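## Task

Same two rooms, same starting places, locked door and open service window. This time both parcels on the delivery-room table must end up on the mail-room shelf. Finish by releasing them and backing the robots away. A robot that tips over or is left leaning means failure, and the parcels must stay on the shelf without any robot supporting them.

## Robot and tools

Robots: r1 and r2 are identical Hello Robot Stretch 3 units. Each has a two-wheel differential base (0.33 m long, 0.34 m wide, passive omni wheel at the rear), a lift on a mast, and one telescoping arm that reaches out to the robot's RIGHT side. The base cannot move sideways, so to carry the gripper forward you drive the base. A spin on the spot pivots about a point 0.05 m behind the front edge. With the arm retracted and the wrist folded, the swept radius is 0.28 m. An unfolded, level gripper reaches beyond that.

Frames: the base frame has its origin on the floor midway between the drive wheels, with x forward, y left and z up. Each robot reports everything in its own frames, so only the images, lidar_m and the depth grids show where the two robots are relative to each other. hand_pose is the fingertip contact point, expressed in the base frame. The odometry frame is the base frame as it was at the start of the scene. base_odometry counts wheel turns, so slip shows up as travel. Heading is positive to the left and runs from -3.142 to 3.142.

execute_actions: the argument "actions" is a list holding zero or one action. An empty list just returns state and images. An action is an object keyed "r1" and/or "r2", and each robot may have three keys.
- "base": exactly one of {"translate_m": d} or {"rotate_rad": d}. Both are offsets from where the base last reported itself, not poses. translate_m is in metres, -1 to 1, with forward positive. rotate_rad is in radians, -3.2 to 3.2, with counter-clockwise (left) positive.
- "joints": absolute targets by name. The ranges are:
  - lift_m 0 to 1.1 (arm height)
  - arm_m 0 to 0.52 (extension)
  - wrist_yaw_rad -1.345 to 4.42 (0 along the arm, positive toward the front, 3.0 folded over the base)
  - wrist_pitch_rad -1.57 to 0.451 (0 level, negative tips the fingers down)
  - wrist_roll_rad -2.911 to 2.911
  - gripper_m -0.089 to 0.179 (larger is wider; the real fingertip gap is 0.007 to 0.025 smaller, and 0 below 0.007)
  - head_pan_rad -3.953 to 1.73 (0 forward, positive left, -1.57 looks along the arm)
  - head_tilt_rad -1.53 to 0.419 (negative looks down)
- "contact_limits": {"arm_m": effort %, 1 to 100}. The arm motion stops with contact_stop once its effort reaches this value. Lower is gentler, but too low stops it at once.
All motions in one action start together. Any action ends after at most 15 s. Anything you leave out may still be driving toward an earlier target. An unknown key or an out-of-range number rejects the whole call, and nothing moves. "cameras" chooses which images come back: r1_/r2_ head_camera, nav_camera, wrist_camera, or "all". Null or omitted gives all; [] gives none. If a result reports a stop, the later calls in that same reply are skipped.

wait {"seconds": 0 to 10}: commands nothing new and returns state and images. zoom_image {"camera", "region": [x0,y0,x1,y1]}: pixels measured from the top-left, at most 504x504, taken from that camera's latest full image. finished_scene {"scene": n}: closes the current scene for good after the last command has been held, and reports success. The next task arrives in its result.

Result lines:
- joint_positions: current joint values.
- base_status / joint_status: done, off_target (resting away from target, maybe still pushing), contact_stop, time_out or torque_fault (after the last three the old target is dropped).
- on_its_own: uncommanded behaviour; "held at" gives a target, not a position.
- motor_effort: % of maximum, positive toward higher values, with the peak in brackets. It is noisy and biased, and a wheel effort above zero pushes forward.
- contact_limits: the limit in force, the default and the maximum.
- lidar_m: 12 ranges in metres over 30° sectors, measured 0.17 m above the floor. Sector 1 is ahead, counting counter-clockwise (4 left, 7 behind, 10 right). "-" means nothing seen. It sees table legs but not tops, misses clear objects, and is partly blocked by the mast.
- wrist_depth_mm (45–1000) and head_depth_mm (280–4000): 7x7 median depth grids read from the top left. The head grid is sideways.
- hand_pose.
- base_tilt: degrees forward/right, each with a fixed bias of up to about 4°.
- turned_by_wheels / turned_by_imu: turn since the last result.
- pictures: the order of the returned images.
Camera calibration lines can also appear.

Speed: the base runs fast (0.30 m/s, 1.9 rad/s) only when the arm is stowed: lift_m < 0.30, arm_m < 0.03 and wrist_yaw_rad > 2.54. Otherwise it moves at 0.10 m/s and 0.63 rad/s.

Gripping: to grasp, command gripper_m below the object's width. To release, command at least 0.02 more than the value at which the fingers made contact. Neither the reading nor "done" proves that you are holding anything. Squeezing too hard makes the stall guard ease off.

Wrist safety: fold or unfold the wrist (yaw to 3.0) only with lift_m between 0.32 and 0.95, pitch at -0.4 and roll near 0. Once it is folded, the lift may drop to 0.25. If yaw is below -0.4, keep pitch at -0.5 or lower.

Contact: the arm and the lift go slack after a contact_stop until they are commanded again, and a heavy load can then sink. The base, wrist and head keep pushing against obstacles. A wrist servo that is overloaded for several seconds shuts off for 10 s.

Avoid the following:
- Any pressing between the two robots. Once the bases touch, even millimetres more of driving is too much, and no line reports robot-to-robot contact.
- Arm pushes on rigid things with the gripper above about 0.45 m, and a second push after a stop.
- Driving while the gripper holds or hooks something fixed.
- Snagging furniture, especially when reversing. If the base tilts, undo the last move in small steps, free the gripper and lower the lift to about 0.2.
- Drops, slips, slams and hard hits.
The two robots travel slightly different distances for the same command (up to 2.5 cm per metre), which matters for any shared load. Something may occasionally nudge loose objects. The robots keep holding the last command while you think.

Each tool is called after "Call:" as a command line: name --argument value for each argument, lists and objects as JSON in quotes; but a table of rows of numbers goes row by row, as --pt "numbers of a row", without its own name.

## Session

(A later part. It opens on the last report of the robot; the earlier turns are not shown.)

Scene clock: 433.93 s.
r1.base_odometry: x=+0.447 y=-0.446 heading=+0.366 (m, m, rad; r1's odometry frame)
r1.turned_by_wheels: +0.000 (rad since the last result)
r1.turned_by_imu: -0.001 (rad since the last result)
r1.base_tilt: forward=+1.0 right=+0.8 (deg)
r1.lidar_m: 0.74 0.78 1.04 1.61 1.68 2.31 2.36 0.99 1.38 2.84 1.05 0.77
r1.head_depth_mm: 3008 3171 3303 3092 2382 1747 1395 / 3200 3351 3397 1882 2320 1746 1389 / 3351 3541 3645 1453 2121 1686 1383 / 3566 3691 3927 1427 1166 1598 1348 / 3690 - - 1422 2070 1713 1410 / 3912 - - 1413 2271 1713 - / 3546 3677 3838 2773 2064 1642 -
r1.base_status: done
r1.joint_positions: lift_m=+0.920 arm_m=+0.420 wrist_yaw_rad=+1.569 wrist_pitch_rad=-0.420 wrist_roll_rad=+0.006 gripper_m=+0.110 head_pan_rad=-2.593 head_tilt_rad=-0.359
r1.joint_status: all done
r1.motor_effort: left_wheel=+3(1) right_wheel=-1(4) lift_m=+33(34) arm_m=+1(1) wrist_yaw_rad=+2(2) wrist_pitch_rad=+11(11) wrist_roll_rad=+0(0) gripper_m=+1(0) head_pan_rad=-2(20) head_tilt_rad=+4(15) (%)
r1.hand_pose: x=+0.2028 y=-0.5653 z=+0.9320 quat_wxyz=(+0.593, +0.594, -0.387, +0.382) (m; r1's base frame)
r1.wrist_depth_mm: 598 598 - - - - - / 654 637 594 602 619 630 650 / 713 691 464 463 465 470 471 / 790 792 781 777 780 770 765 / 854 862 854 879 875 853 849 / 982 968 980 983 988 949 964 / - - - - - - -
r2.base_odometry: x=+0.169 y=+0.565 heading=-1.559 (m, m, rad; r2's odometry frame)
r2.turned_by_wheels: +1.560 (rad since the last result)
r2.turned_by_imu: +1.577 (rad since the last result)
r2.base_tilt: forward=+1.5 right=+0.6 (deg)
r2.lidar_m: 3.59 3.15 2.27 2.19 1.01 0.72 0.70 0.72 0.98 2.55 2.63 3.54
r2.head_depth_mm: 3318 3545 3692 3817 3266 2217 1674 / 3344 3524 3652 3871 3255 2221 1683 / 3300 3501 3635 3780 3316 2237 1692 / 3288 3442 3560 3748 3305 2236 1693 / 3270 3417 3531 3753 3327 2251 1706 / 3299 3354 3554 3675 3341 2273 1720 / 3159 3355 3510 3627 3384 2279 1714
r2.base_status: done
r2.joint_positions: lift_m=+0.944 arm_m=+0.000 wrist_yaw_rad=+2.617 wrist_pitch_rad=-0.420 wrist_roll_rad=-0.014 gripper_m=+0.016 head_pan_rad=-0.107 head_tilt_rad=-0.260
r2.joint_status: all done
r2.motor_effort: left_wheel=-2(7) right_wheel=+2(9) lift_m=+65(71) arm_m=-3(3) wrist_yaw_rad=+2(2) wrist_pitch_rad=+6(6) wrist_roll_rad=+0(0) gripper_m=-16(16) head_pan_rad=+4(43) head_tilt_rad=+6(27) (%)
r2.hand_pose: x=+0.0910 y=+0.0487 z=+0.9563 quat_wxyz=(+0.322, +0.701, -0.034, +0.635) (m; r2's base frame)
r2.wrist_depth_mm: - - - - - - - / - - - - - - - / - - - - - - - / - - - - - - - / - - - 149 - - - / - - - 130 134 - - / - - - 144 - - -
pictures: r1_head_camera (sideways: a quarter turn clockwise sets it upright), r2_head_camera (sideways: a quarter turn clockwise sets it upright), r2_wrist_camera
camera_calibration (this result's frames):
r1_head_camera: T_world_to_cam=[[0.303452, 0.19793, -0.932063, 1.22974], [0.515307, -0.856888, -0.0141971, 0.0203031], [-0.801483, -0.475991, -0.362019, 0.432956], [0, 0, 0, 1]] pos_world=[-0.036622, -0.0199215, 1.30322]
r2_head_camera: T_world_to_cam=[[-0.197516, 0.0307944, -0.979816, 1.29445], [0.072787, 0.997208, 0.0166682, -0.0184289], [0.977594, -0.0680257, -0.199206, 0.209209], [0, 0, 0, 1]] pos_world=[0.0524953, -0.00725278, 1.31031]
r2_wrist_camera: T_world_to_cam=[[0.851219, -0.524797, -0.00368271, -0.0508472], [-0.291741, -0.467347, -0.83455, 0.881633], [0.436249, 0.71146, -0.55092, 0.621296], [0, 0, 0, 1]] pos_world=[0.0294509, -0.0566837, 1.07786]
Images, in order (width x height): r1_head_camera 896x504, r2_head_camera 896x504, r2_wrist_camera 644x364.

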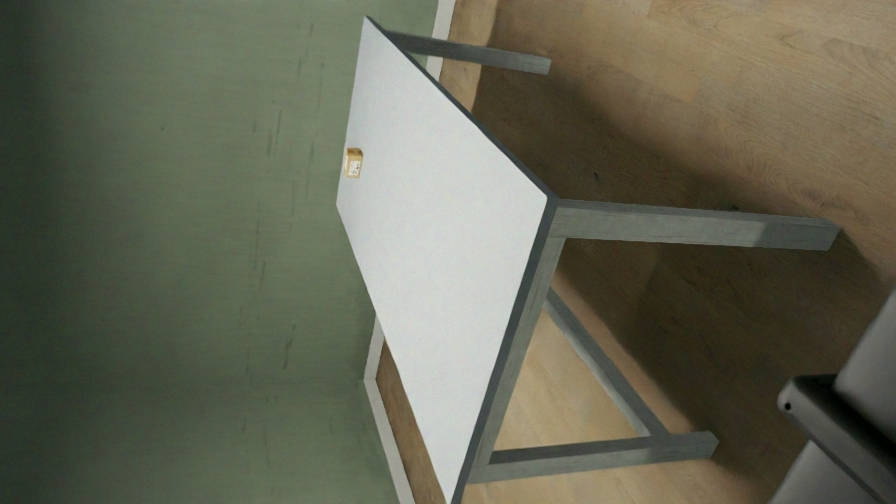

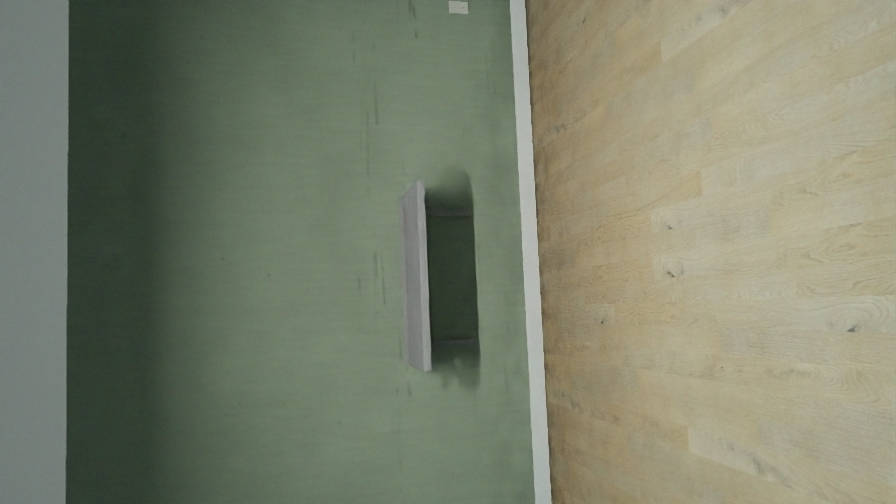

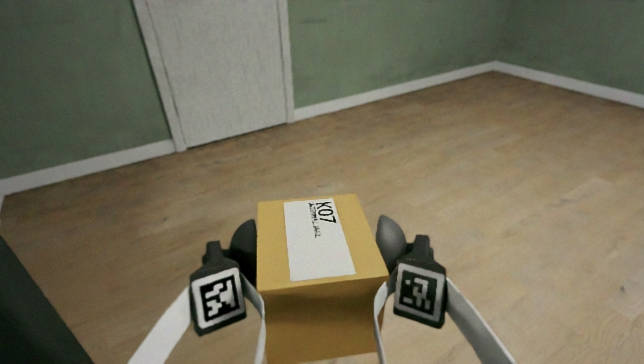

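Call:
execute_actions --actions '[{"r1": {"base": {"translate_m": -0.68}, "joints": {"head_pan_rad": -2.5, "head_tilt_rad": -0.45, "lift_m": 0.9}}, "r2": {"base": {"translate_m": 0.68}, "joints": {"lift_m": 0.29}}}]' --cameras '["r2_wrist_camera", "r2_head_camera", "r1_head_camera"]'

Scene clock: 455.40 s.
r1.base_odometry: x=-0.188 y=-0.690 heading=+0.366 (m, m, rad; r1's odometry frame)
r1.turned_by_wheels: +0.000 (rad since the last result)
r1.turned_by_imu: -0.002 (rad since the last result)
r1.base_tilt: forward=+0.9 right=+0.4 (deg)
r1.lidar_m: 1.42 1.46 1.67 1.62 1.68 2.31 1.69 1.49 0.46 1.07 2.01 1.47
r1.head_depth_mm: 2476 2598 2779 2472 1988 1614 1320 / 2628 2832 2940 1369 2040 1601 1311 / 2783 3002 3046 1200 1906 1598 1310 / 2948 3233 1987 1181 919 1584 1335 / 3195 3466 3657 1168 843 1510 - / 3489 3721 3921 1169 834 684 - / 3170 3377 3607 1150 833 692 -
r1.base_status: done
r1.joint_positions: lift_m=+0.900 arm_m=+0.420 wrist_yaw_rad=+1.569 wrist_pitch_rad=-0.420 wrist_roll_rad=+0.006 gripper_m=+0.110 head_pan_rad=-2.507 head_tilt_rad=-0.444
r1.joint_status: all done
r1.motor_effort: left_wheel=+2(1) right_wheel=-1(4) lift_m=+24(29) arm_m=+1(1) wrist_yaw_rad=+2(2) wrist_pitch_rad=+11(11) wrist_roll_rad=+0(0) gripper_m=+1(1) head_pan_rad=+2(11) head_tilt_rad=-4(13) (%)
r1.hand_pose: x=+0.2028 y=-0.5653 z=+0.9124 quat_wxyz=(+0.593, +0.594, -0.387, +0.382) (m; r1's base frame)
r1.wrist_depth_mm: - - - - - - - / - - - - - - - / - - - - - - - / - - - - - - - / - - - - - - - / - - - - - - - / - - - - - - -
r2.base_odometry: x=+0.177 y=-0.115 heading=-1.559 (m, m, rad; r2's odometry frame)
r2.turned_by_wheels: +0.000 (rad since the last result)
r2.turned_by_imu: +0.007 (rad since the last result)
r2.base_tilt: forward=+1.6 right=+0.6 (deg)
r2.lidar_m: 2.92 3.03 2.30 2.19 1.95 1.43 1.38 1.43 1.94 2.54 2.62 3.03
r2.head_depth_mm: 2774 2864 2972 3080 3159 2198 1682 / 2726 2821 2951 3043 3131 2221 1688 / 2712 2825 2899 3028 3135 2225 1696 / 2670 2771 2889 2971 3146 2249 1699 / 2650 2738 2855 2970 3065 2258 1700 / 2638 2749 2827 2974 3068 2285 1699 / 2601 2709 2840 2949 3018 2255 1713
r2.base_status: done
r2.joint_positions: lift_m=+0.291 arm_m=+0.000 wrist_yaw_rad=+2.617 wrist_pitch_rad=-0.422 wrist_roll_rad=-0.014 gripper_m=+0.016 head_pan_rad=-0.107 head_tilt_rad=-0.260
r2.joint_status: all done
r2.motor_effort: left_wheel=-2(7) right_wheel=+2(8) lift_m=+17(56) arm_m=-3(4) wrist_yaw_rad=+2(1) wrist_pitch_rad=+6(7) wrist_roll_rad=+0(0) gripper_m=-17(17) head_pan_rad=+4(4) head_tilt_rad=+6(7) (%)
r2.hand_pose: x=+0.0908 y=+0.0486 z=+0.3027 quat_wxyz=(+0.323, +0.701, -0.034, +0.635) (m; r2's base frame)
r2.wrist_depth_mm: - - - - - - - / - - - - - - - / - - - - - 994 915 / 811 793 763 760 762 761 783 / 641 631 629 149 648 628 615 / 546 542 - 130 133 523 515 / - 476 448 144 446 448 449
pictures: r1_head_camera (sideways: a quarter turn clockwise sets it upright), r2_head_camera (sideways: a quarter turn clockwise sets it upright), r2_wrist_camera
camera_calibration (this result's frames):
r1_head_camera: T_world_to_cam=[[0.348243, 0.269429, -0.89785, 1.18482], [0.587761, -0.8089, -0.0147663, 0.0206006], [-0.730249, -0.522579, -0.440054, 0.53407], [0, 0, 0, 1]] pos_world=[-0.0347105, -0.023469, 1.29912]
r2_head_camera: T_world_to_cam=[[-0.196652, 0.0306996, -0.979993, 1.29468], [0.0727625, 0.997211, 0.0166379, -0.0183894], [0.97777, -0.0680348, -0.198337, 0.208077], [0, 0, 0, 1]] pos_world=[0.0524879, -0.00725153, 1.31035]
r2_wrist_camera: T_world_to_cam=[[0.851367, -0.524558, -0.00364876, -0.0532289], [-0.292115, -0.468307, -0.833881, 0.335927], [0.43571, 0.711004, -0.551932, 0.261697], [0, 0, 0, 1]] pos_world=[0.0294226, -0.0566722, 0.424368]
Images, in order (width x height): r1_head_camera 896x504, r2_head_camera 896x504, r2_wrist_camera 644x364.

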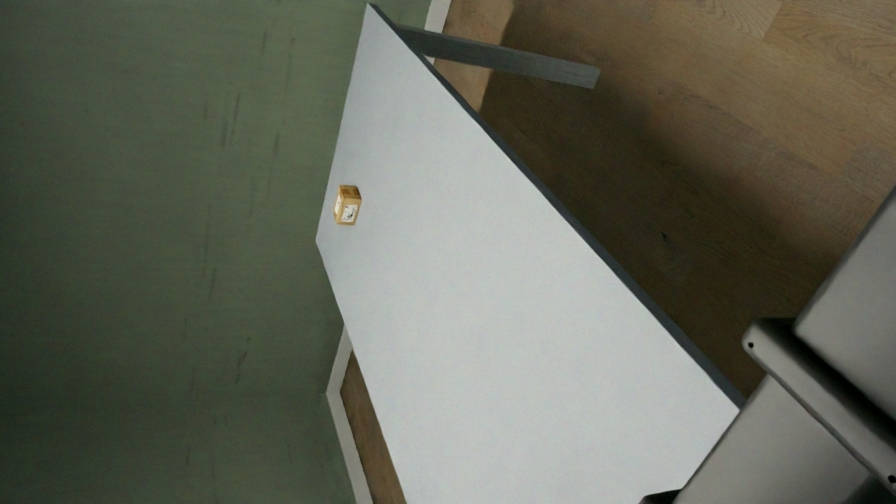

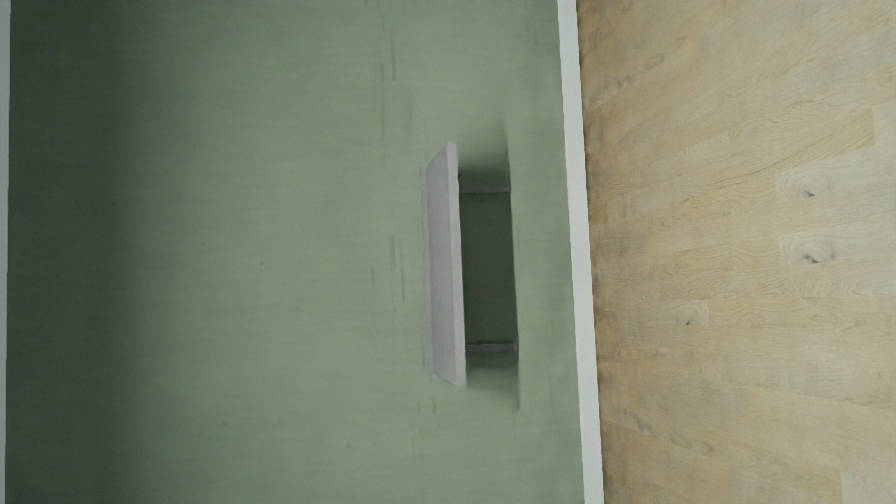

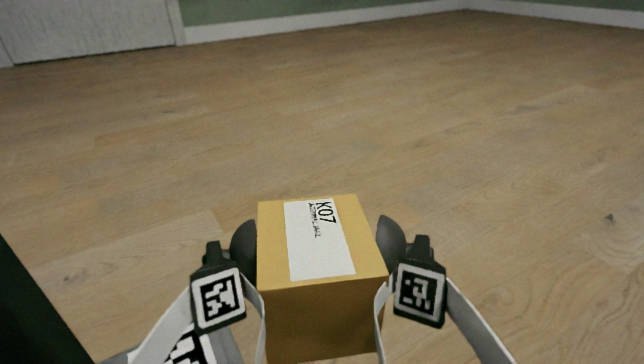

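Call:
zoom_image --camera "r2_head_camera" --region '[400, 120, 620, 410]'

Call:
zoom_image --camera "r1_head_camera" --region '[300, 160, 420, 260]'

Region (400, 120, 620, 410) of r2_head_camera's 896x504 image, scaled by 1.738, with more detail than that image has; it fills the left 382 columns of this view, and the rest is white.

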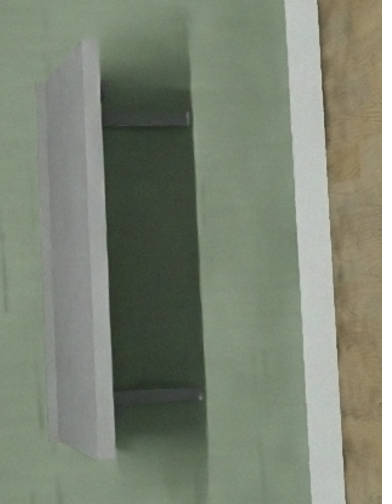

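Region (300, 160, 420, 260) of r1_head_camera's 896x504 image, scaled by 4.200, with more detail than that image has.

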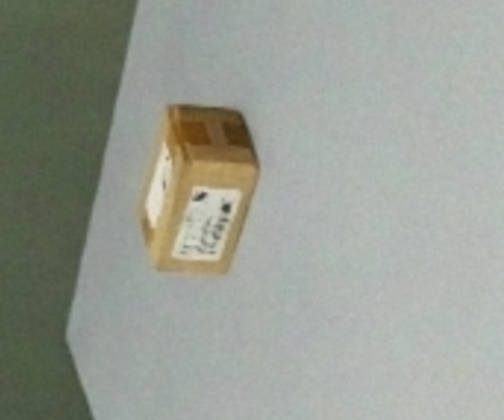

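Call:
execute_actions --actions '[{"r1": {"base": {"translate_m": -0.41}, "joints": {"head_pan_rad": -2.35, "head_tilt_rad": -0.5, "lift_m": 0.88, "wrist_yaw_rad": -0.11, "gripper_m": 0.13}}, "r2": {"base": {"translate_m": 1.0}}}]' --cameras '["r2_head_camera", "r1_head_camera", "r1_wrist_camera"]'

Scene clock: 480.93 s.
r1.base_odometry: x=-0.571 y=-0.836 heading=+0.366 (m, m, rad; r1's odometry frame)
r1.turned_by_wheels: +0.000 (rad since the last result)
r1.turned_by_imu: -0.001 (rad since the last result)
r1.base_tilt: forward=+1.0 right=+0.7 (deg)
r1.lidar_m: 1.82 1.87 1.68 1.62 1.69 2.32 2.46 1.30 1.09 1.05 0.43 1.90
r1.head_depth_mm: 2264 2395 2560 1235 1746 1544 1277 / 2447 2613 2754 1096 1871 1535 1279 / 2631 2834 2942 1085 897 1519 1301 / 2868 3126 3132 1078 791 1524 - / 3184 3399 3720 1070 786 682 - / 3150 3489 3606 1061 785 - - / 2915 3106 3360 1055 811 - 1200
r1.base_status: done
r1.joint_positions: lift_m=+0.880 arm_m=+0.420 wrist_yaw_rad=-0.108 wrist_pitch_rad=-0.420 wrist_roll_rad=+0.006 gripper_m=+0.130 head_pan_rad=-2.357 head_tilt_rad=-0.493
r1.joint_status: all done
r1.motor_effort: left_wheel=+2(1) right_wheel=-1(4) lift_m=+24(26) arm_m=+1(1) wrist_yaw_rad=+0(4) wrist_pitch_rad=+11(11) wrist_roll_rad=+0(0) gripper_m=+1(74) head_pan_rad=+2(14) head_tilt_rad=-3(13) (%)
r1.hand_pose: x=-0.0458 y=-0.7876 z=+0.8924 quat_wxyz=(+0.681, +0.109, -0.700, -0.185) (m; r1's base frame)
r1.wrist_depth_mm: - - - - - - - / - - - - - - - / - - - - - - - / - 494 474 476 483 491 495 / - 376 377 383 385 392 391 / 321 319 313 315 317 - 323 / 272 259 268 269 271 264 278
r2.base_odometry: x=+0.189 y=-1.115 heading=-1.559 (m, m, rad; r2's odometry frame)
r2.turned_by_wheels: +0.000 (rad since the last result)
r2.turned_by_imu: +0.010 (rad since the last result)
r2.base_tilt: forward=+1.7 right=+0.7 (deg)
r2.lidar_m: 1.93 1.99 2.30 2.22 2.26 2.47 2.38 2.47 2.63 2.54 2.62 2.00
r2.head_depth_mm: 1778 1844 1917 2012 2091 2155 1682 / 1760 1825 1904 1975 2069 2136 1677 / 1748 1813 1879 1967 2061 2138 1693 / 1740 1806 1869 1939 2033 2105 1699 / 1730 1787 1859 1930 2031 2087 1706 / 1721 1788 1847 1909 2011 2071 1702 / 1708 1765 1827 1896 1985 2059 1717
r2.base_status: done
r2.joint_positions: lift_m=+0.291 arm_m=+0.000 wrist_yaw_rad=+2.617 wrist_pitch_rad=-0.422 wrist_roll_rad=-0.014 gripper_m=+0.016 head_pan_rad=-0.107 head_tilt_rad=-0.259
r2.joint_status: not commanded
r2.motor_effort: left_wheel=-2(4) right_wheel=+2(9) lift_m=+17(17) arm_m=-3(4) wrist_yaw_rad=+2(2) wrist_pitch_rad=+6(7) wrist_roll_rad=+0(0) gripper_m=-17(17) head_pan_rad=+4(5) head_tilt_rad=+6(6) (%)
r2.hand_pose: x=+0.0908 y=+0.0486 z=+0.3027 quat_wxyz=(+0.323, +0.701, -0.034, +0.635) (m; r2's base frame)
r2.wrist_depth_mm: - - - - - - - / - - - - - - - / - - - - 953 - 948 / 779 788 793 757 772 753 734 / 634 625 631 149 639 623 613 / 542 535 - 130 133 526 520 / - 478 447 143 443 452 449
pictures: r1_head_camera (sideways: a quarter turn clockwise sets it upright), r1_wrist_camera, r2_head_camera (sideways: a quarter turn clockwise sets it upright)
camera_calibration (this result's frames):
r1_head_camera: T_world_to_cam=[[0.335025, 0.34933, -0.875058, 1.15518], [0.702551, -0.711474, -0.015047, 0.0202647], [-0.627838, -0.609732, -0.483784, 0.590347], [0, 0, 0, 1]] pos_world=[-0.0306074, -0.0291658, 1.29675]
r1_wrist_camera: T_world_to_cam=[[-0.995198, 0.0953353, 0.0221845, 0.00714064], [0.0317286, 0.528606, -0.848274, 1.21433], [-0.0925973, -0.843497, -0.529093, -0.0346629], [0, 0, 0, 1]] pos_world=[-0.0346323, -0.67182, 1.01158]
r2_head_camera: T_world_to_cam=[[-0.196534, 0.0306832, -0.980017, 1.29471], [0.072742, 0.997212, 0.0166338, -0.0183838], [0.977795, -0.0680193, -0.198218, 0.207922], [0, 0, 0, 1]] pos_world=[0.052487, -0.00725055, 1.31036]
Images, in order (width x height): r1_head_camera 896x504, r1_wrist_camera 644x364, r2_head_camera 896x504.

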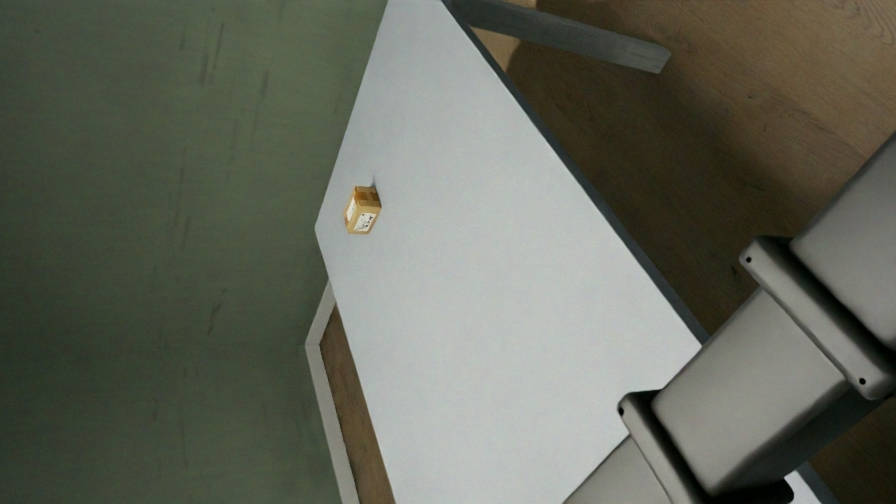

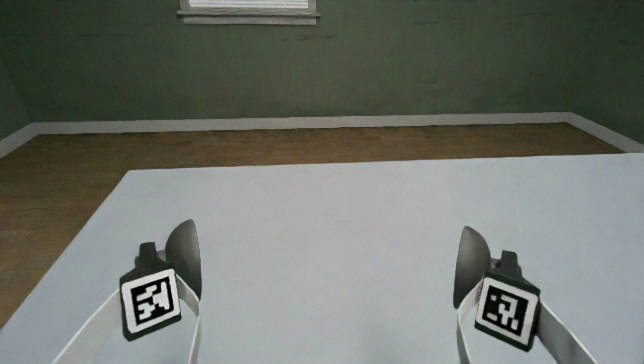

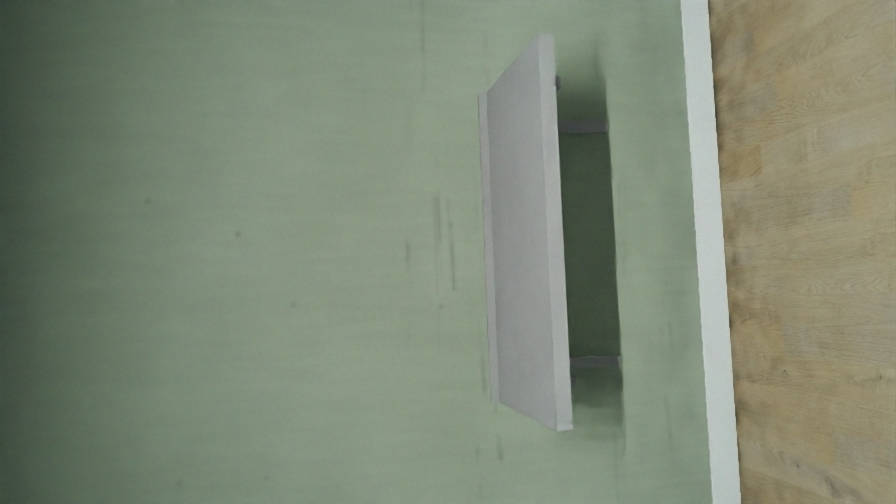

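Call:
execute_actions --actions '[{"r1": {"base": {"translate_m": -0.29}, "joints": {"head_pan_rad": -2.2, "head_tilt_rad": -0.55, "lift_m": 0.87}}, "r2": {"base": {"translate_m": 0.72}, "joints": {"head_pan_rad": -0.2, "head_tilt_rad": -0.55}}}]' --cameras '["r2_head_camera", "r1_head_camera", "r1_wrist_camera"]'

Scene clock: 495.40 s.
r1.base_odometry: x=-0.841 y=-0.940 heading=+0.366 (m, m, rad; r1's odometry frame)
r1.turned_by_wheels: +0.000 (rad since the last result)
r1.turned_by_imu: -0.001 (rad since the last result)
r1.base_tilt: forward=+0.8 right=+0.7 (deg)
r1.lidar_m: 2.12 2.18 1.68 1.62 1.69 2.26 2.17 1.02 1.09 1.05 0.62 0.59
r1.head_depth_mm: 2208 2357 2503 1016 1266 1410 1242 / 2397 2587 2729 1004 1666 1478 1281 / 2685 2907 2921 998 782 1512 - / 2938 3247 1454 990 753 1468 - / 3069 3332 3481 976 771 - 1184 / 2862 3133 3301 977 - - 1219 / 2744 2913 3149 1059 688 595 1161
r1.base_status: done
r1.joint_positions: lift_m=+0.870 arm_m=+0.420 wrist_yaw_rad=-0.108 wrist_pitch_rad=-0.420 wrist_roll_rad=+0.006 gripper_m=+0.130 head_pan_rad=-2.207 head_tilt_rad=-0.543
r1.joint_status: all done
r1.motor_effort: left_wheel=+2(2) right_wheel=-1(4) lift_m=+23(24) arm_m=+1(1) wrist_yaw_rad=-2(3) wrist_pitch_rad=+11(11) wrist_roll_rad=+0(0) gripper_m=+0(0) head_pan_rad=+3(13) head_tilt_rad=-4(11) (%)
r1.hand_pose: x=-0.0458 y=-0.7876 z=+0.8825 quat_wxyz=(+0.681, +0.109, -0.700, -0.185) (m; r1's base frame)
r1.wrist_depth_mm: - - - - - - - / - - - - - - - / - - - - - - - / 448 450 455 459 466 469 476 / 356 360 362 365 367 378 372 / 298 308 302 303 304 - 308 / 258 249 257 258 260 253 268
r2.base_odometry: x=+0.197 y=-1.835 heading=-1.559 (m, m, rad; r2's odometry frame)
r2.turned_by_wheels: +0.000 (rad since the last result)
r2.turned_by_imu: +0.007 (rad since the last result)
r2.base_tilt: forward=+1.6 right=+0.7 (deg)
r2.lidar_m: 1.20 1.25 1.72 2.21 2.30 3.15 3.08 3.21 2.63 2.54 1.70 1.25
r2.head_depth_mm: 1073 1179 1292 1095 1613 1579 1310 / 1060 1155 1268 1103 1571 1582 1309 / 1040 1133 1241 1112 1537 1595 1316 / 1022 1111 1221 1120 1505 1597 1317 / 1009 1094 1200 1124 942 1573 1334 / 996 1081 1179 1137 945 1562 1332 / 980 1056 1156 1146 914 1537 1338
r2.base_status: done
r2.joint_positions: lift_m=+0.291 arm_m=+0.000 wrist_yaw_rad=+2.618 wrist_pitch_rad=-0.422 wrist_roll_rad=-0.014 gripper_m=+0.016 head_pan_rad=-0.193 head_tilt_rad=-0.544
r2.joint_status: all done
r2.motor_effort: left_wheel=-2(6) right_wheel=+1(9) lift_m=+17(17) arm_m=-3(3) wrist_yaw_rad=+2(2) wrist_pitch_rad=+7(7) wrist_roll_rad=+0(0) gripper_m=-16(17) head_pan_rad=-4(15) head_tilt_rad=-4(30) (%)
r2.hand_pose: x=+0.0908 y=+0.0486 z=+0.3027 quat_wxyz=(+0.323, +0.701, -0.034, +0.635) (m; r2's base frame)
r2.wrist_depth_mm: - - - - - - 965 / - - - - - - 975 / - - - - 956 969 922 / 794 767 793 763 757 758 750 / 631 631 635 149 652 615 615 / 543 534 - 130 133 523 524 / - 477 451 144 442 447 449
pictures: r1_head_camera (sideways: a quarter turn clockwise sets it upright), r1_wrist_camera, r2_head_camera (sideways: a quarter turn clockwise sets it upright)
camera_calibration (this result's frames):
r1_head_camera: T_world_to_cam=[[0.304365, 0.429717, -0.850121, 1.12284], [0.801428, -0.597896, -0.0152912, 0.0199785], [-0.514855, -0.676656, -0.526365, 0.645062], [0, 0, 0, 1]] pos_world=[-0.0256515, -0.034073, 1.2944]
r1_wrist_camera: T_world_to_cam=[[-0.995194, 0.0953769, 0.0221845, 0.00738593], [0.0317508, 0.528605, -0.848274, 1.20585], [-0.0926326, -0.843493, -0.529093, -0.0399475], [0, 0, 0, 1]] pos_world=[-0.0346368, -0.67182, 1.00159]
r2_head_camera: T_world_to_cam=[[-0.455339, 0.0986977, -0.88483, 1.17202], [0.1641, 0.986113, 0.0255482, -0.0305389], [0.875064, -0.133568, -0.465212, 0.556022], [0, 0, 0, 1]] pos_world=[0.0521229, -0.0112942, 1.29649]
Images, in order (width x height): r1_head_camera 896x504, r1_wrist_camera 644x364, r2_head_camera 896x504.

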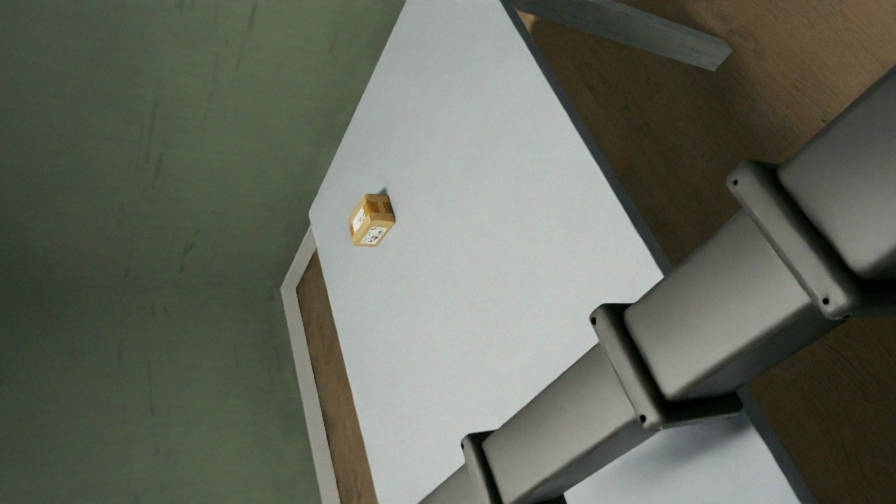

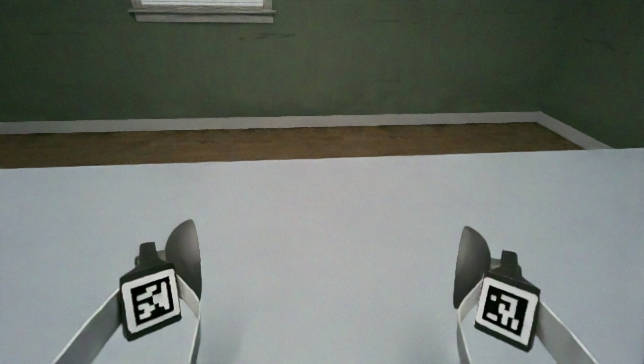

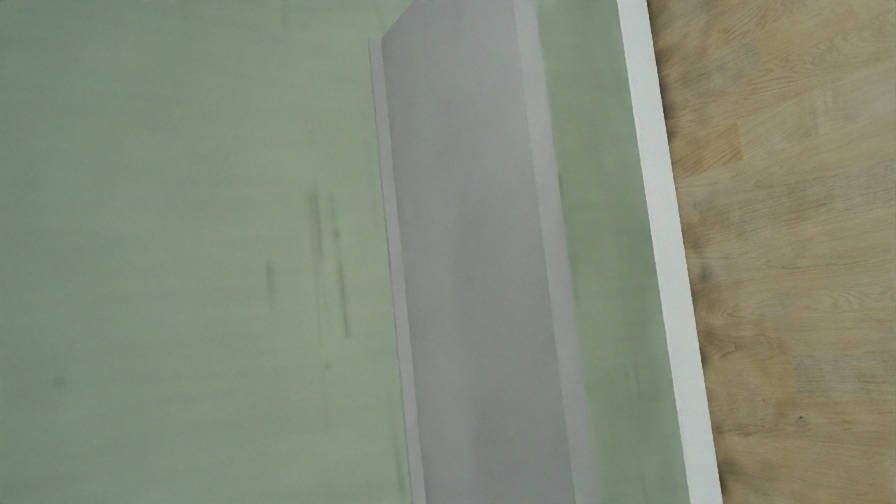

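Call:
zoom_image --camera "r1_head_camera" --region '[330, 175, 420, 265]'

Region (330, 175, 420, 265) of r1_head_camera's 896x504 image, scaled by 5.600, with more detail than that image has.

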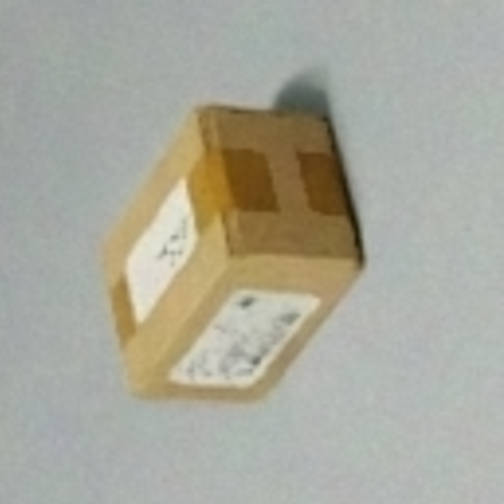

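Call:
execute_actions --actions '[{"r1": {"base": {"translate_m": -0.64}, "joints": {"head_pan_rad": -1.75, "head_tilt_rad": -0.6, "lift_m": 0.845, "arm_m": 0.465, "wrist_yaw_rad": -0.12}}, "r2": {"base": {"translate_m": 0.68}, "joints": {"lift_m": 0.805, "arm_m": 0.22, "wrist_yaw_rad": 1.57, "head_pan_rad": -0.9, "head_tilt_rad": -0.9}}}]' --cameras '["r2_head_camera", "r2_wrist_camera", "r1_head_camera", "r1_wrist_camera"]'

Scene clock: 537.97 s.
r1.base_odometry: x=-1.439 y=-1.170 heading=+0.367 (m, m, rad; r1's odometry frame)
r1.turned_by_wheels: +0.000 (rad since the last result)
r1.turned_by_imu: -0.002 (rad since the last result)
r1.base_tilt: forward=+0.8 right=+0.8 (deg)
r1.lidar_m: 2.76 2.30 1.68 1.62 1.69 1.60 1.54 1.60 0.50 1.05 1.09 1.14
r1.head_depth_mm: 2677 2751 2819 2262 773 1329 - / 2788 3118 3178 2174 746 - - / 2753 3084 3122 965 - 1319 1197 / 2669 3010 3194 878 710 630 1199 / 2637 2858 - 873 707 611 1200 / 2603 2891 3055 881 702 594 1189 / 2542 2840 2953 891 696 589 1182
r1.base_status: done
r1.joint_positions: lift_m=+0.845 arm_m=+0.465 wrist_yaw_rad=-0.118 wrist_pitch_rad=-0.420 wrist_roll_rad=+0.006 gripper_m=+0.130 head_pan_rad=-1.757 head_tilt_rad=-0.592
r1.joint_status: all done
r1.motor_effort: left_wheel=+2(2) right_wheel=-2(6) lift_m=+24(23) arm_m=+1(1) wrist_yaw_rad=-2(5) wrist_pitch_rad=+11(11) wrist_roll_rad=+0(0) gripper_m=+0(0) head_pan_rad=+2(22) head_tilt_rad=-4(9) (%)
r1.hand_pose: x=-0.0480 y=-0.8323 z=+0.8575 quat_wxyz=(+0.680, +0.106, -0.701, -0.189) (m; r1's base frame)
r1.wrist_depth_mm: - - - - - - - / - - - - - - - / - - - - - - - / 399 405 407 412 415 421 - / 319 322 324 325 331 339 336 / 266 277 269 270 209 - 277 / 232 223 230 231 178 227 239
r2.base_odometry: x=+0.205 y=-2.515 heading=-1.559 (m, m, rad; r2's odometry frame)
r2.turned_by_wheels: +0.000 (rad since the last result)
r2.turned_by_imu: +0.006 (rad since the last result)
r2.base_tilt: forward=+1.7 right=+0.6 (deg)
r2.lidar_m: 0.52 0.55 0.75 2.13 2.30 3.15 3.77 3.58 2.62 1.96 0.73 0.54
r2.head_depth_mm: 1076 1328 1661 700 585 1249 1126 / 911 1090 1199 703 577 533 1126 / 792 923 833 695 591 517 481 / 699 800 837 696 594 518 459 / 628 706 786 699 598 520 461 / 570 632 710 706 602 522 463 / 520 572 636 683 603 525 464
r2.base_status: done
r2.joint_positions: lift_m=+0.804 arm_m=+0.220 wrist_yaw_rad=+1.572 wrist_pitch_rad=-0.422 wrist_roll_rad=-0.014 gripper_m=+0.016 head_pan_rad=-0.893 head_tilt_rad=-0.889
r2.joint_status: all done
r2.motor_effort: left_wheel=-2(5) right_wheel=+2(8) lift_m=+66(69) arm_m=+3(4) wrist_yaw_rad=-1(6) wrist_pitch_rad=+7(6) wrist_roll_rad=+0(0) gripper_m=-16(17) head_pan_rad=-3(41) head_tilt_rad=-5(34) (%)
r2.hand_pose: x=+0.2025 y=-0.3645 z=+0.8160 quat_wxyz=(+0.596, +0.591, -0.379, +0.389) (m; r2's base frame)
r2.wrist_depth_mm: 407 406 401 401 405 397 403 / 435 432 437 443 435 439 446 / 432 431 423 418 417 412 486 / 330 328 323 322 318 311 315 / 266 268 266 149 268 256 254 / 227 223 - 130 134 216 216 / 193 193 187 144 183 188 188
pictures: r1_head_camera (sideways: a quarter turn clockwise sets it upright), r1_wrist_camera, r2_head_camera (sideways: a quarter turn clockwise sets it upright), r2_wrist_camera
camera_calibration (this result's frames):
r1_head_camera: T_world_to_cam=[[0.0948008, 0.55994, -0.823092, 1.08888], [0.981852, -0.189015, -0.0154982, 0.0191465], [-0.164254, -0.806685, -0.567697, 0.696698], [0, 0, 0, 1]] pos_world=[-0.00758983, -0.0440714, 1.29206]
r1_wrist_camera: T_world_to_cam=[[-0.994176, 0.105456, 0.0221845, 0.0183962], [0.0371054, 0.528256, -0.848274, 1.20832], [-0.101175, -0.842511, -0.529093, -0.090683], [0, 0, 0, 1]] pos_world=[-0.035721, -0.716643, 0.976597]
r2_head_camera: T_world_to_cam=[[-0.454948, 0.580585, -0.675236, 0.898794], [0.767371, 0.640325, 0.0335425, -0.0446132], [0.451845, -0.502897, -0.736839, 0.911958], [0, 0, 0, 1]] pos_world=[0.0310755, -0.0346383, 1.28036]
r2_wrist_camera: T_world_to_cam=[[-0.0268685, -0.999632, -0.00364308, -0.358489], [-0.551883, 0.0178722, -0.83373, 0.832863], [0.833489, -0.0203905, -0.55216, 0.443075], [0, 0, 0, 1]] pos_world=[0.080712, -0.364208, 0.937725]
Images, in order (width x height): r1_head_camera 896x504, r1_wrist_camera 644x364, r2_head_camera 896x504, r2_wrist_camera 644x364.

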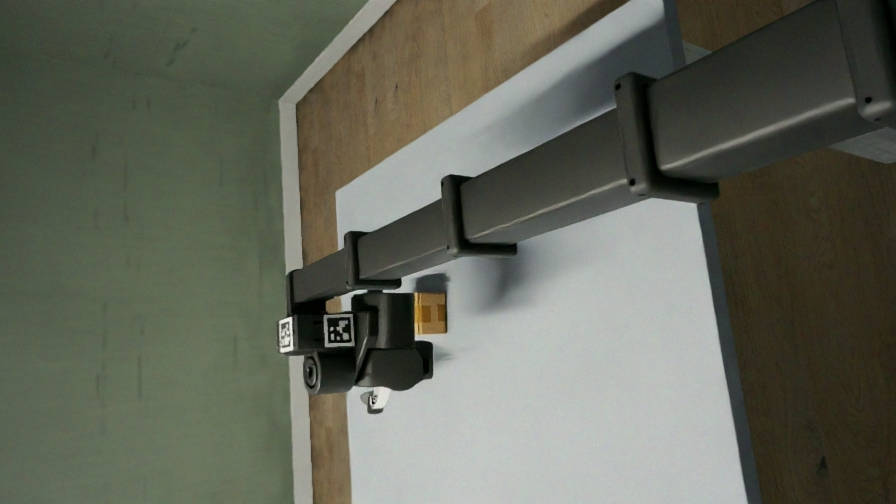

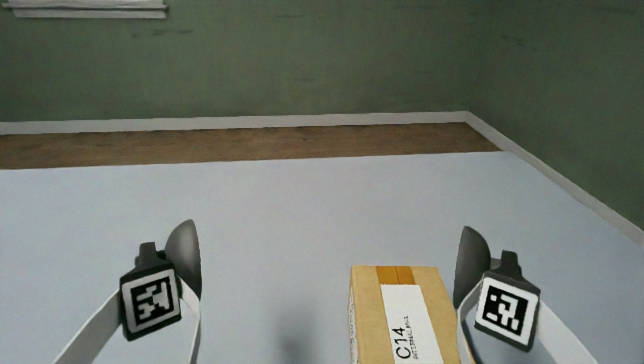

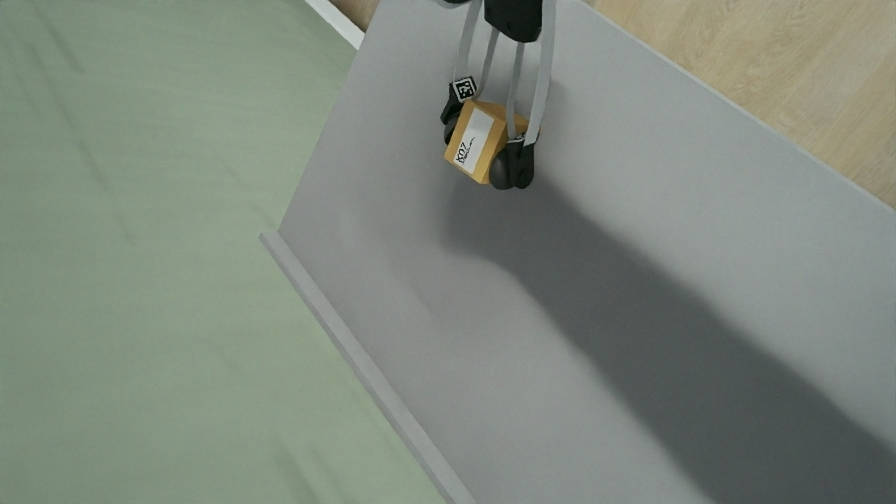

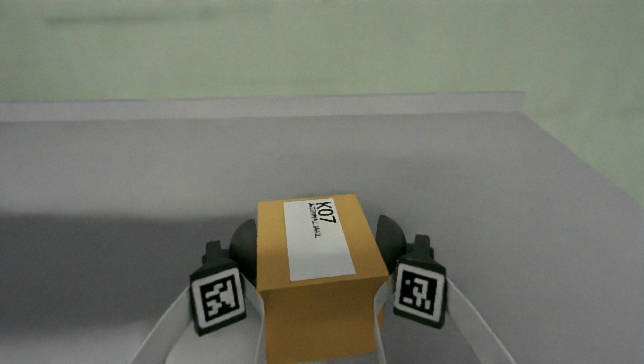

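Call:
zoom_image --camera "r1_wrist_camera" --region '[320, 220, 500, 364]'

Call:
zoom_image --camera "r1_wrist_camera" --region '[140, 210, 520, 364]'

Region (320, 220, 500, 364) of r1_wrist_camera's 644x364 image, scaled by 2.800; it fills the top 403 rows of this view, and the rest is white.

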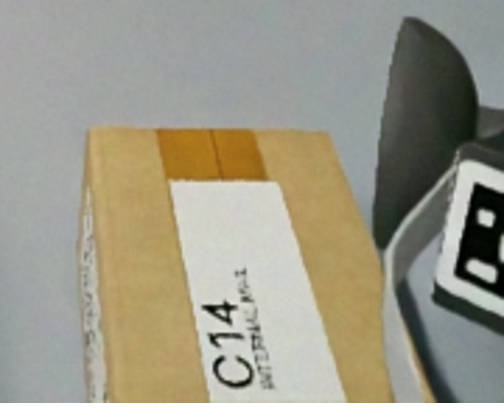

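Region (140, 210, 520, 364) of r1_wrist_camera's 644x364 image, scaled by 1.326; it fills the top 204 rows of this view, and the rest is white.

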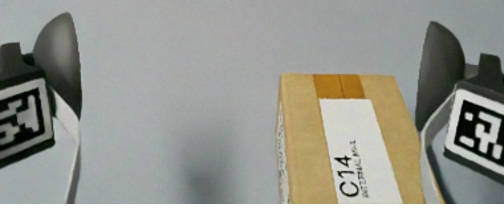

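Call:
execute_actions --actions '[{"r1": {"base": {"translate_m": -0.046}, "joints": {"lift_m": 0.83, "arm_m": 0.469, "wrist_yaw_rad": -0.135}}, "r2": {"joints": {"lift_m": 0.779}}}]' --cameras '["r2_wrist_camera", "r1_wrist_camera"]'

Scene clock: 626.30 s.
r1.base_odometry: x=-1.482 y=-1.186 heading=+0.367 (m, m, rad; r1's odometry frame)
r1.turned_by_wheels: +0.000 (rad since the last result)
r1.turned_by_imu: +0.000 (rad since the last result)
r1.base_tilt: forward=+0.8 right=+0.5 (deg)
r1.lidar_m: 2.80 2.30 1.69 1.62 1.68 1.55 1.49 1.55 0.48 1.05 1.09 1.19
r1.head_depth_mm: 2567 2671 2712 2277 1755 1401 - / 2810 3129 3080 2241 734 - - / 2757 3020 3135 961 - 1312 1177 / 2715 2962 3181 871 689 630 1195 / 2622 2912 3149 869 706 610 1188 / 2568 2858 3062 868 704 592 1191 / 2542 2827 2915 894 701 590 1175
r1.base_status: done
r1.joint_positions: lift_m=+0.830 arm_m=+0.469 wrist_yaw_rad=-0.133 wrist_pitch_rad=-0.420 wrist_roll_rad=+0.006 gripper_m=+0.130 head_pan_rad=-1.757 head_tilt_rad=-0.592
r1.joint_status: all done
r1.motor_effort: left_wheel=+2(4) right_wheel=-1(5) lift_m=+24(23) arm_m=+1(2) wrist_yaw_rad=-2(3) wrist_pitch_rad=+11(11) wrist_roll_rad=+0(0) gripper_m=+0(0) head_pan_rad=+4(3) head_tilt_rad=-4(5) (%)
r1.hand_pose: x=-0.0514 y=-0.8359 z=+0.8425 quat_wxyz=(+0.678, +0.101, -0.702, -0.194) (m; r1's base frame)
r1.wrist_depth_mm: - - - - - - - / - - - - - - - / - - - - - - - / 375 375 382 382 387 395 - / 298 300 301 303 307 314 - / 247 256 250 189 254 - 257 / 215 207 213 162 216 212 222
r2.base_odometry: x=+0.205 y=-2.515 heading=-1.559 (m, m, rad; r2's odometry frame)
r2.turned_by_wheels: +0.000 (rad since the last result)
r2.turned_by_imu: +0.001 (rad since the last result)
r2.base_tilt: forward=+1.6 right=+0.5 (deg)
r2.lidar_m: 0.52 0.55 0.75 2.14 2.30 3.14 3.76 3.58 2.63 1.96 0.73 0.54
r2.head_depth_mm: 1076 1330 1664 693 585 1245 1126 / 910 1083 1197 697 576 532 1132 / 793 923 834 694 581 516 481 / 700 799 839 696 596 518 459 / 627 707 785 699 597 521 461 / 568 632 713 705 600 523 462 / 519 572 636 681 603 525 464
r2.base_status: not commanded
r2.joint_positions: lift_m=+0.780 arm_m=+0.220 wrist_yaw_rad=+1.572 wrist_pitch_rad=-0.422 wrist_roll_rad=-0.014 gripper_m=+0.016 head_pan_rad=-0.893 head_tilt_rad=-0.889
r2.joint_status: all done
r2.motor_effort: left_wheel=-2(2) right_wheel=+1(2) lift_m=+17(59) arm_m=+3(2) wrist_yaw_rad=-2(0) wrist_pitch_rad=+7(7) wrist_roll_rad=+0(0) gripper_m=-16(17) head_pan_rad=-4(3) head_tilt_rad=-6(6) (%)
r2.hand_pose: x=+0.2025 y=-0.3645 z=+0.7916 quat_wxyz=(+0.596, +0.591, -0.379, +0.389) (m; r2's base frame)
r2.wrist_depth_mm: 404 403 404 403 405 405 402 / 433 434 435 435 434 431 433 / 372 365 364 364 353 351 467 / 285 282 281 277 275 272 267 / 233 229 229 149 232 222 220 / 193 194 - 130 133 187 186 / 168 167 161 144 159 162 162
pictures: r1_wrist_camera, r2_wrist_camera
camera_calibration (this result's frames):
r1_wrist_camera: T_world_to_cam=[[-0.992485, 0.120342, 0.0221845, 0.0283226], [0.0450173, 0.527641, -0.848274, 1.1975], [-0.113789, -0.8409, -0.529093, -0.10127], [0, 0, 0, 1]] pos_world=[-0.0373216, -0.720414, 0.961595]
r2_wrist_camera: T_world_to_cam=[[-0.0268683, -0.999632, -0.00364321, -0.358578], [-0.551883, 0.0178722, -0.83373, 0.81253], [0.833489, -0.0203903, -0.55216, 0.429609], [0, 0, 0, 1]] pos_world=[0.080712, -0.364208, 0.913337]
Images, in order (width x height): r1_wrist_camera 644x364, r2_wrist_camera 644x364.

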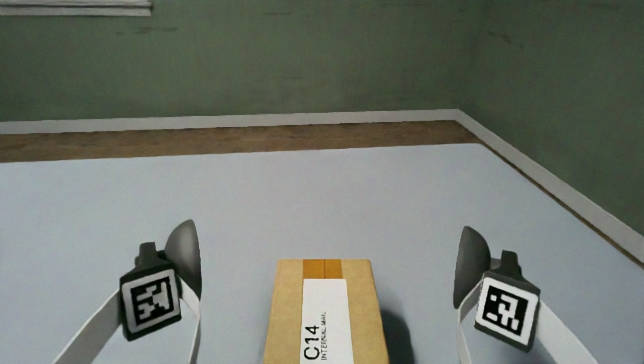

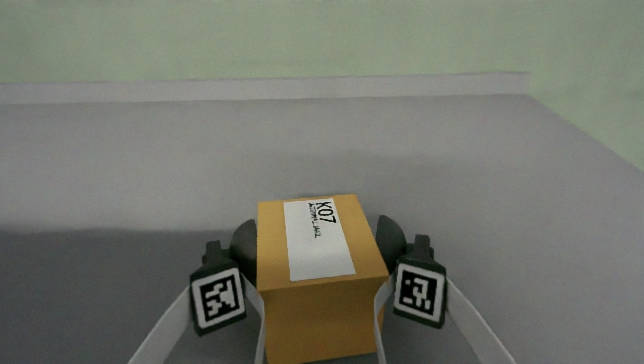

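Call:
execute_actions --actions '[{"r1": {"joints": {"lift_m": 0.773}}, "r2": {"joints": {"lift_m": 0.777, "gripper_m": 0.11}}}]' --cameras '["r2_wrist_camera", "r1_wrist_camera"]'

Scene clock: 632.60 s.
r1.base_odometry: x=-1.482 y=-1.186 heading=+0.367 (m, m, rad; r1's odometry frame)
r1.turned_by_wheels: +0.000 (rad since the last result)
r1.turned_by_imu: +0.000 (rad since the last result)
r1.base_tilt: forward=+0.9 right=+0.7 (deg)
r1.lidar_m: 2.80 2.29 1.68 1.62 1.68 1.55 1.50 1.55 0.48 1.05 1.09 1.19
r1.head_depth_mm: 2592 2676 2744 2284 1777 1396 1211 / 2798 3055 3101 2236 718 639 - / 2774 3060 3187 921 737 - 1177 / 2701 2976 3118 995 689 630 1198 / 2617 2936 3129 835 708 609 1202 / 2600 2866 3054 865 703 593 1195 / 2522 2774 2954 892 698 587 1180
r1.base_status: not commanded
r1.joint_positions: lift_m=+0.773 arm_m=+0.469 wrist_yaw_rad=-0.133 wrist_pitch_rad=-0.420 wrist_roll_rad=+0.006 gripper_m=+0.130 head_pan_rad=-1.757 head_tilt_rad=-0.592
r1.joint_status: all done
r1.motor_effort: left_wheel=+2(2) right_wheel=-1(1) lift_m=+23(25) arm_m=+1(1) wrist_yaw_rad=-1(1) wrist_pitch_rad=+11(11) wrist_roll_rad=+0(0) gripper_m=+1(0) head_pan_rad=+3(3) head_tilt_rad=-4(5) (%)
r1.hand_pose: x=-0.0514 y=-0.8359 z=+0.7854 quat_wxyz=(+0.678, +0.101, -0.702, -0.194) (m; r1's base frame)
r1.wrist_depth_mm: - - - - - - - / - - - - - - - / 357 360 367 370 373 380 - / 265 268 272 275 277 281 283 / 213 215 216 142 210 226 224 / 177 184 173 118 149 - 184 / 156 148 146 107 113 152 159
r2.base_odometry: x=+0.205 y=-2.515 heading=-1.559 (m, m, rad; r2's odometry frame)
r2.turned_by_wheels: +0.000 (rad since the last result)
r2.turned_by_imu: +0.001 (rad since the last result)
r2.base_tilt: forward=+1.6 right=+0.6 (deg)
r2.lidar_m: 0.52 0.54 0.75 2.13 2.30 3.12 3.75 3.56 2.63 1.97 0.73 0.54
r2.head_depth_mm: 1075 1329 1665 702 597 1245 1132 / 910 1088 1198 705 577 531 1128 / 791 921 835 692 580 517 480 / 702 801 838 698 595 518 459 / 627 706 784 700 597 519 461 / 570 632 710 703 601 523 463 / 519 572 638 683 603 525 464
r2.base_status: not commanded
r2.joint_positions: lift_m=+0.778 arm_m=+0.220 wrist_yaw_rad=+1.572 wrist_pitch_rad=-0.420 wrist_roll_rad=-0.014 gripper_m=+0.110 head_pan_rad=-0.893 head_tilt_rad=-0.889
r2.joint_status: all done
r2.motor_effort: left_wheel=-2(2) right_wheel=+3(2) lift_m=+16(14) arm_m=+2(3) wrist_yaw_rad=-1(1) wrist_pitch_rad=+6(7) wrist_roll_rad=+0(0) gripper_m=+0(80) head_pan_rad=-3(4) head_tilt_rad=-5(7) (%)
r2.hand_pose: x=+0.2028 y=-0.3645 z=+0.7901 quat_wxyz=(+0.596, +0.591, -0.380, +0.389) (m; r2's base frame)
r2.wrist_depth_mm: 403 396 404 407 409 410 400 / 435 428 433 424 434 426 436 / 373 370 361 363 354 348 462 / 285 280 278 277 272 268 264 / 228 228 225 150 226 221 219 / 193 194 184 131 181 189 185 / 168 161 163 146 158 157 161
pictures: r1_wrist_camera, r2_wrist_camera
camera_calibration (this result's frames):
r1_wrist_camera: T_world_to_cam=[[-0.992485, 0.120342, 0.0221844, 0.0295876], [0.0450174, 0.527641, -0.848274, 1.14914], [-0.113789, -0.8409, -0.529093, -0.131432], [0, 0, 0, 1]] pos_world=[-0.0373216, -0.720415, 0.904589]
r2_wrist_camera: T_world_to_cam=[[-0.0268617, -0.999632, -0.003704, -0.35853], [-0.550074, 0.0178751, -0.834925, 0.812019], [0.834684, -0.02039, -0.550352, 0.426888], [0, 0, 0, 1]] pos_world=[0.0807231, -0.364209, 0.911585]
Images, in order (width x height): r1_wrist_camera 644x364, r2_wrist_camera 644x364.

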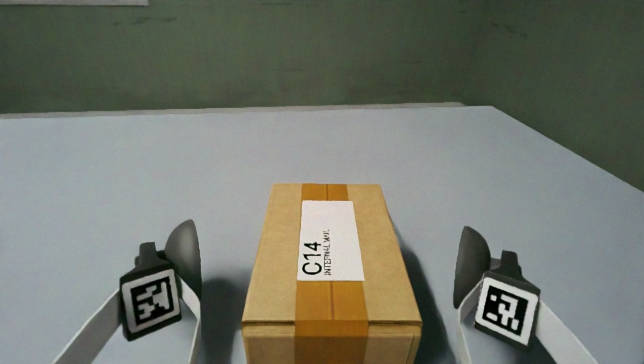

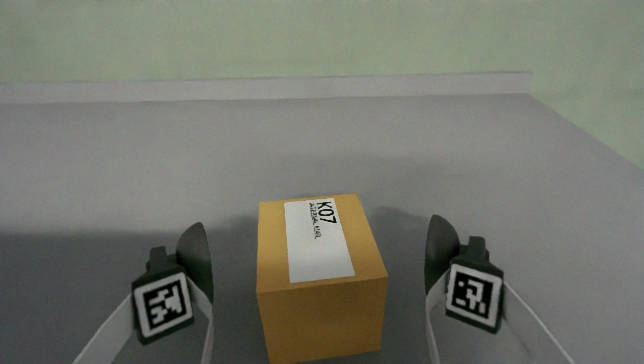

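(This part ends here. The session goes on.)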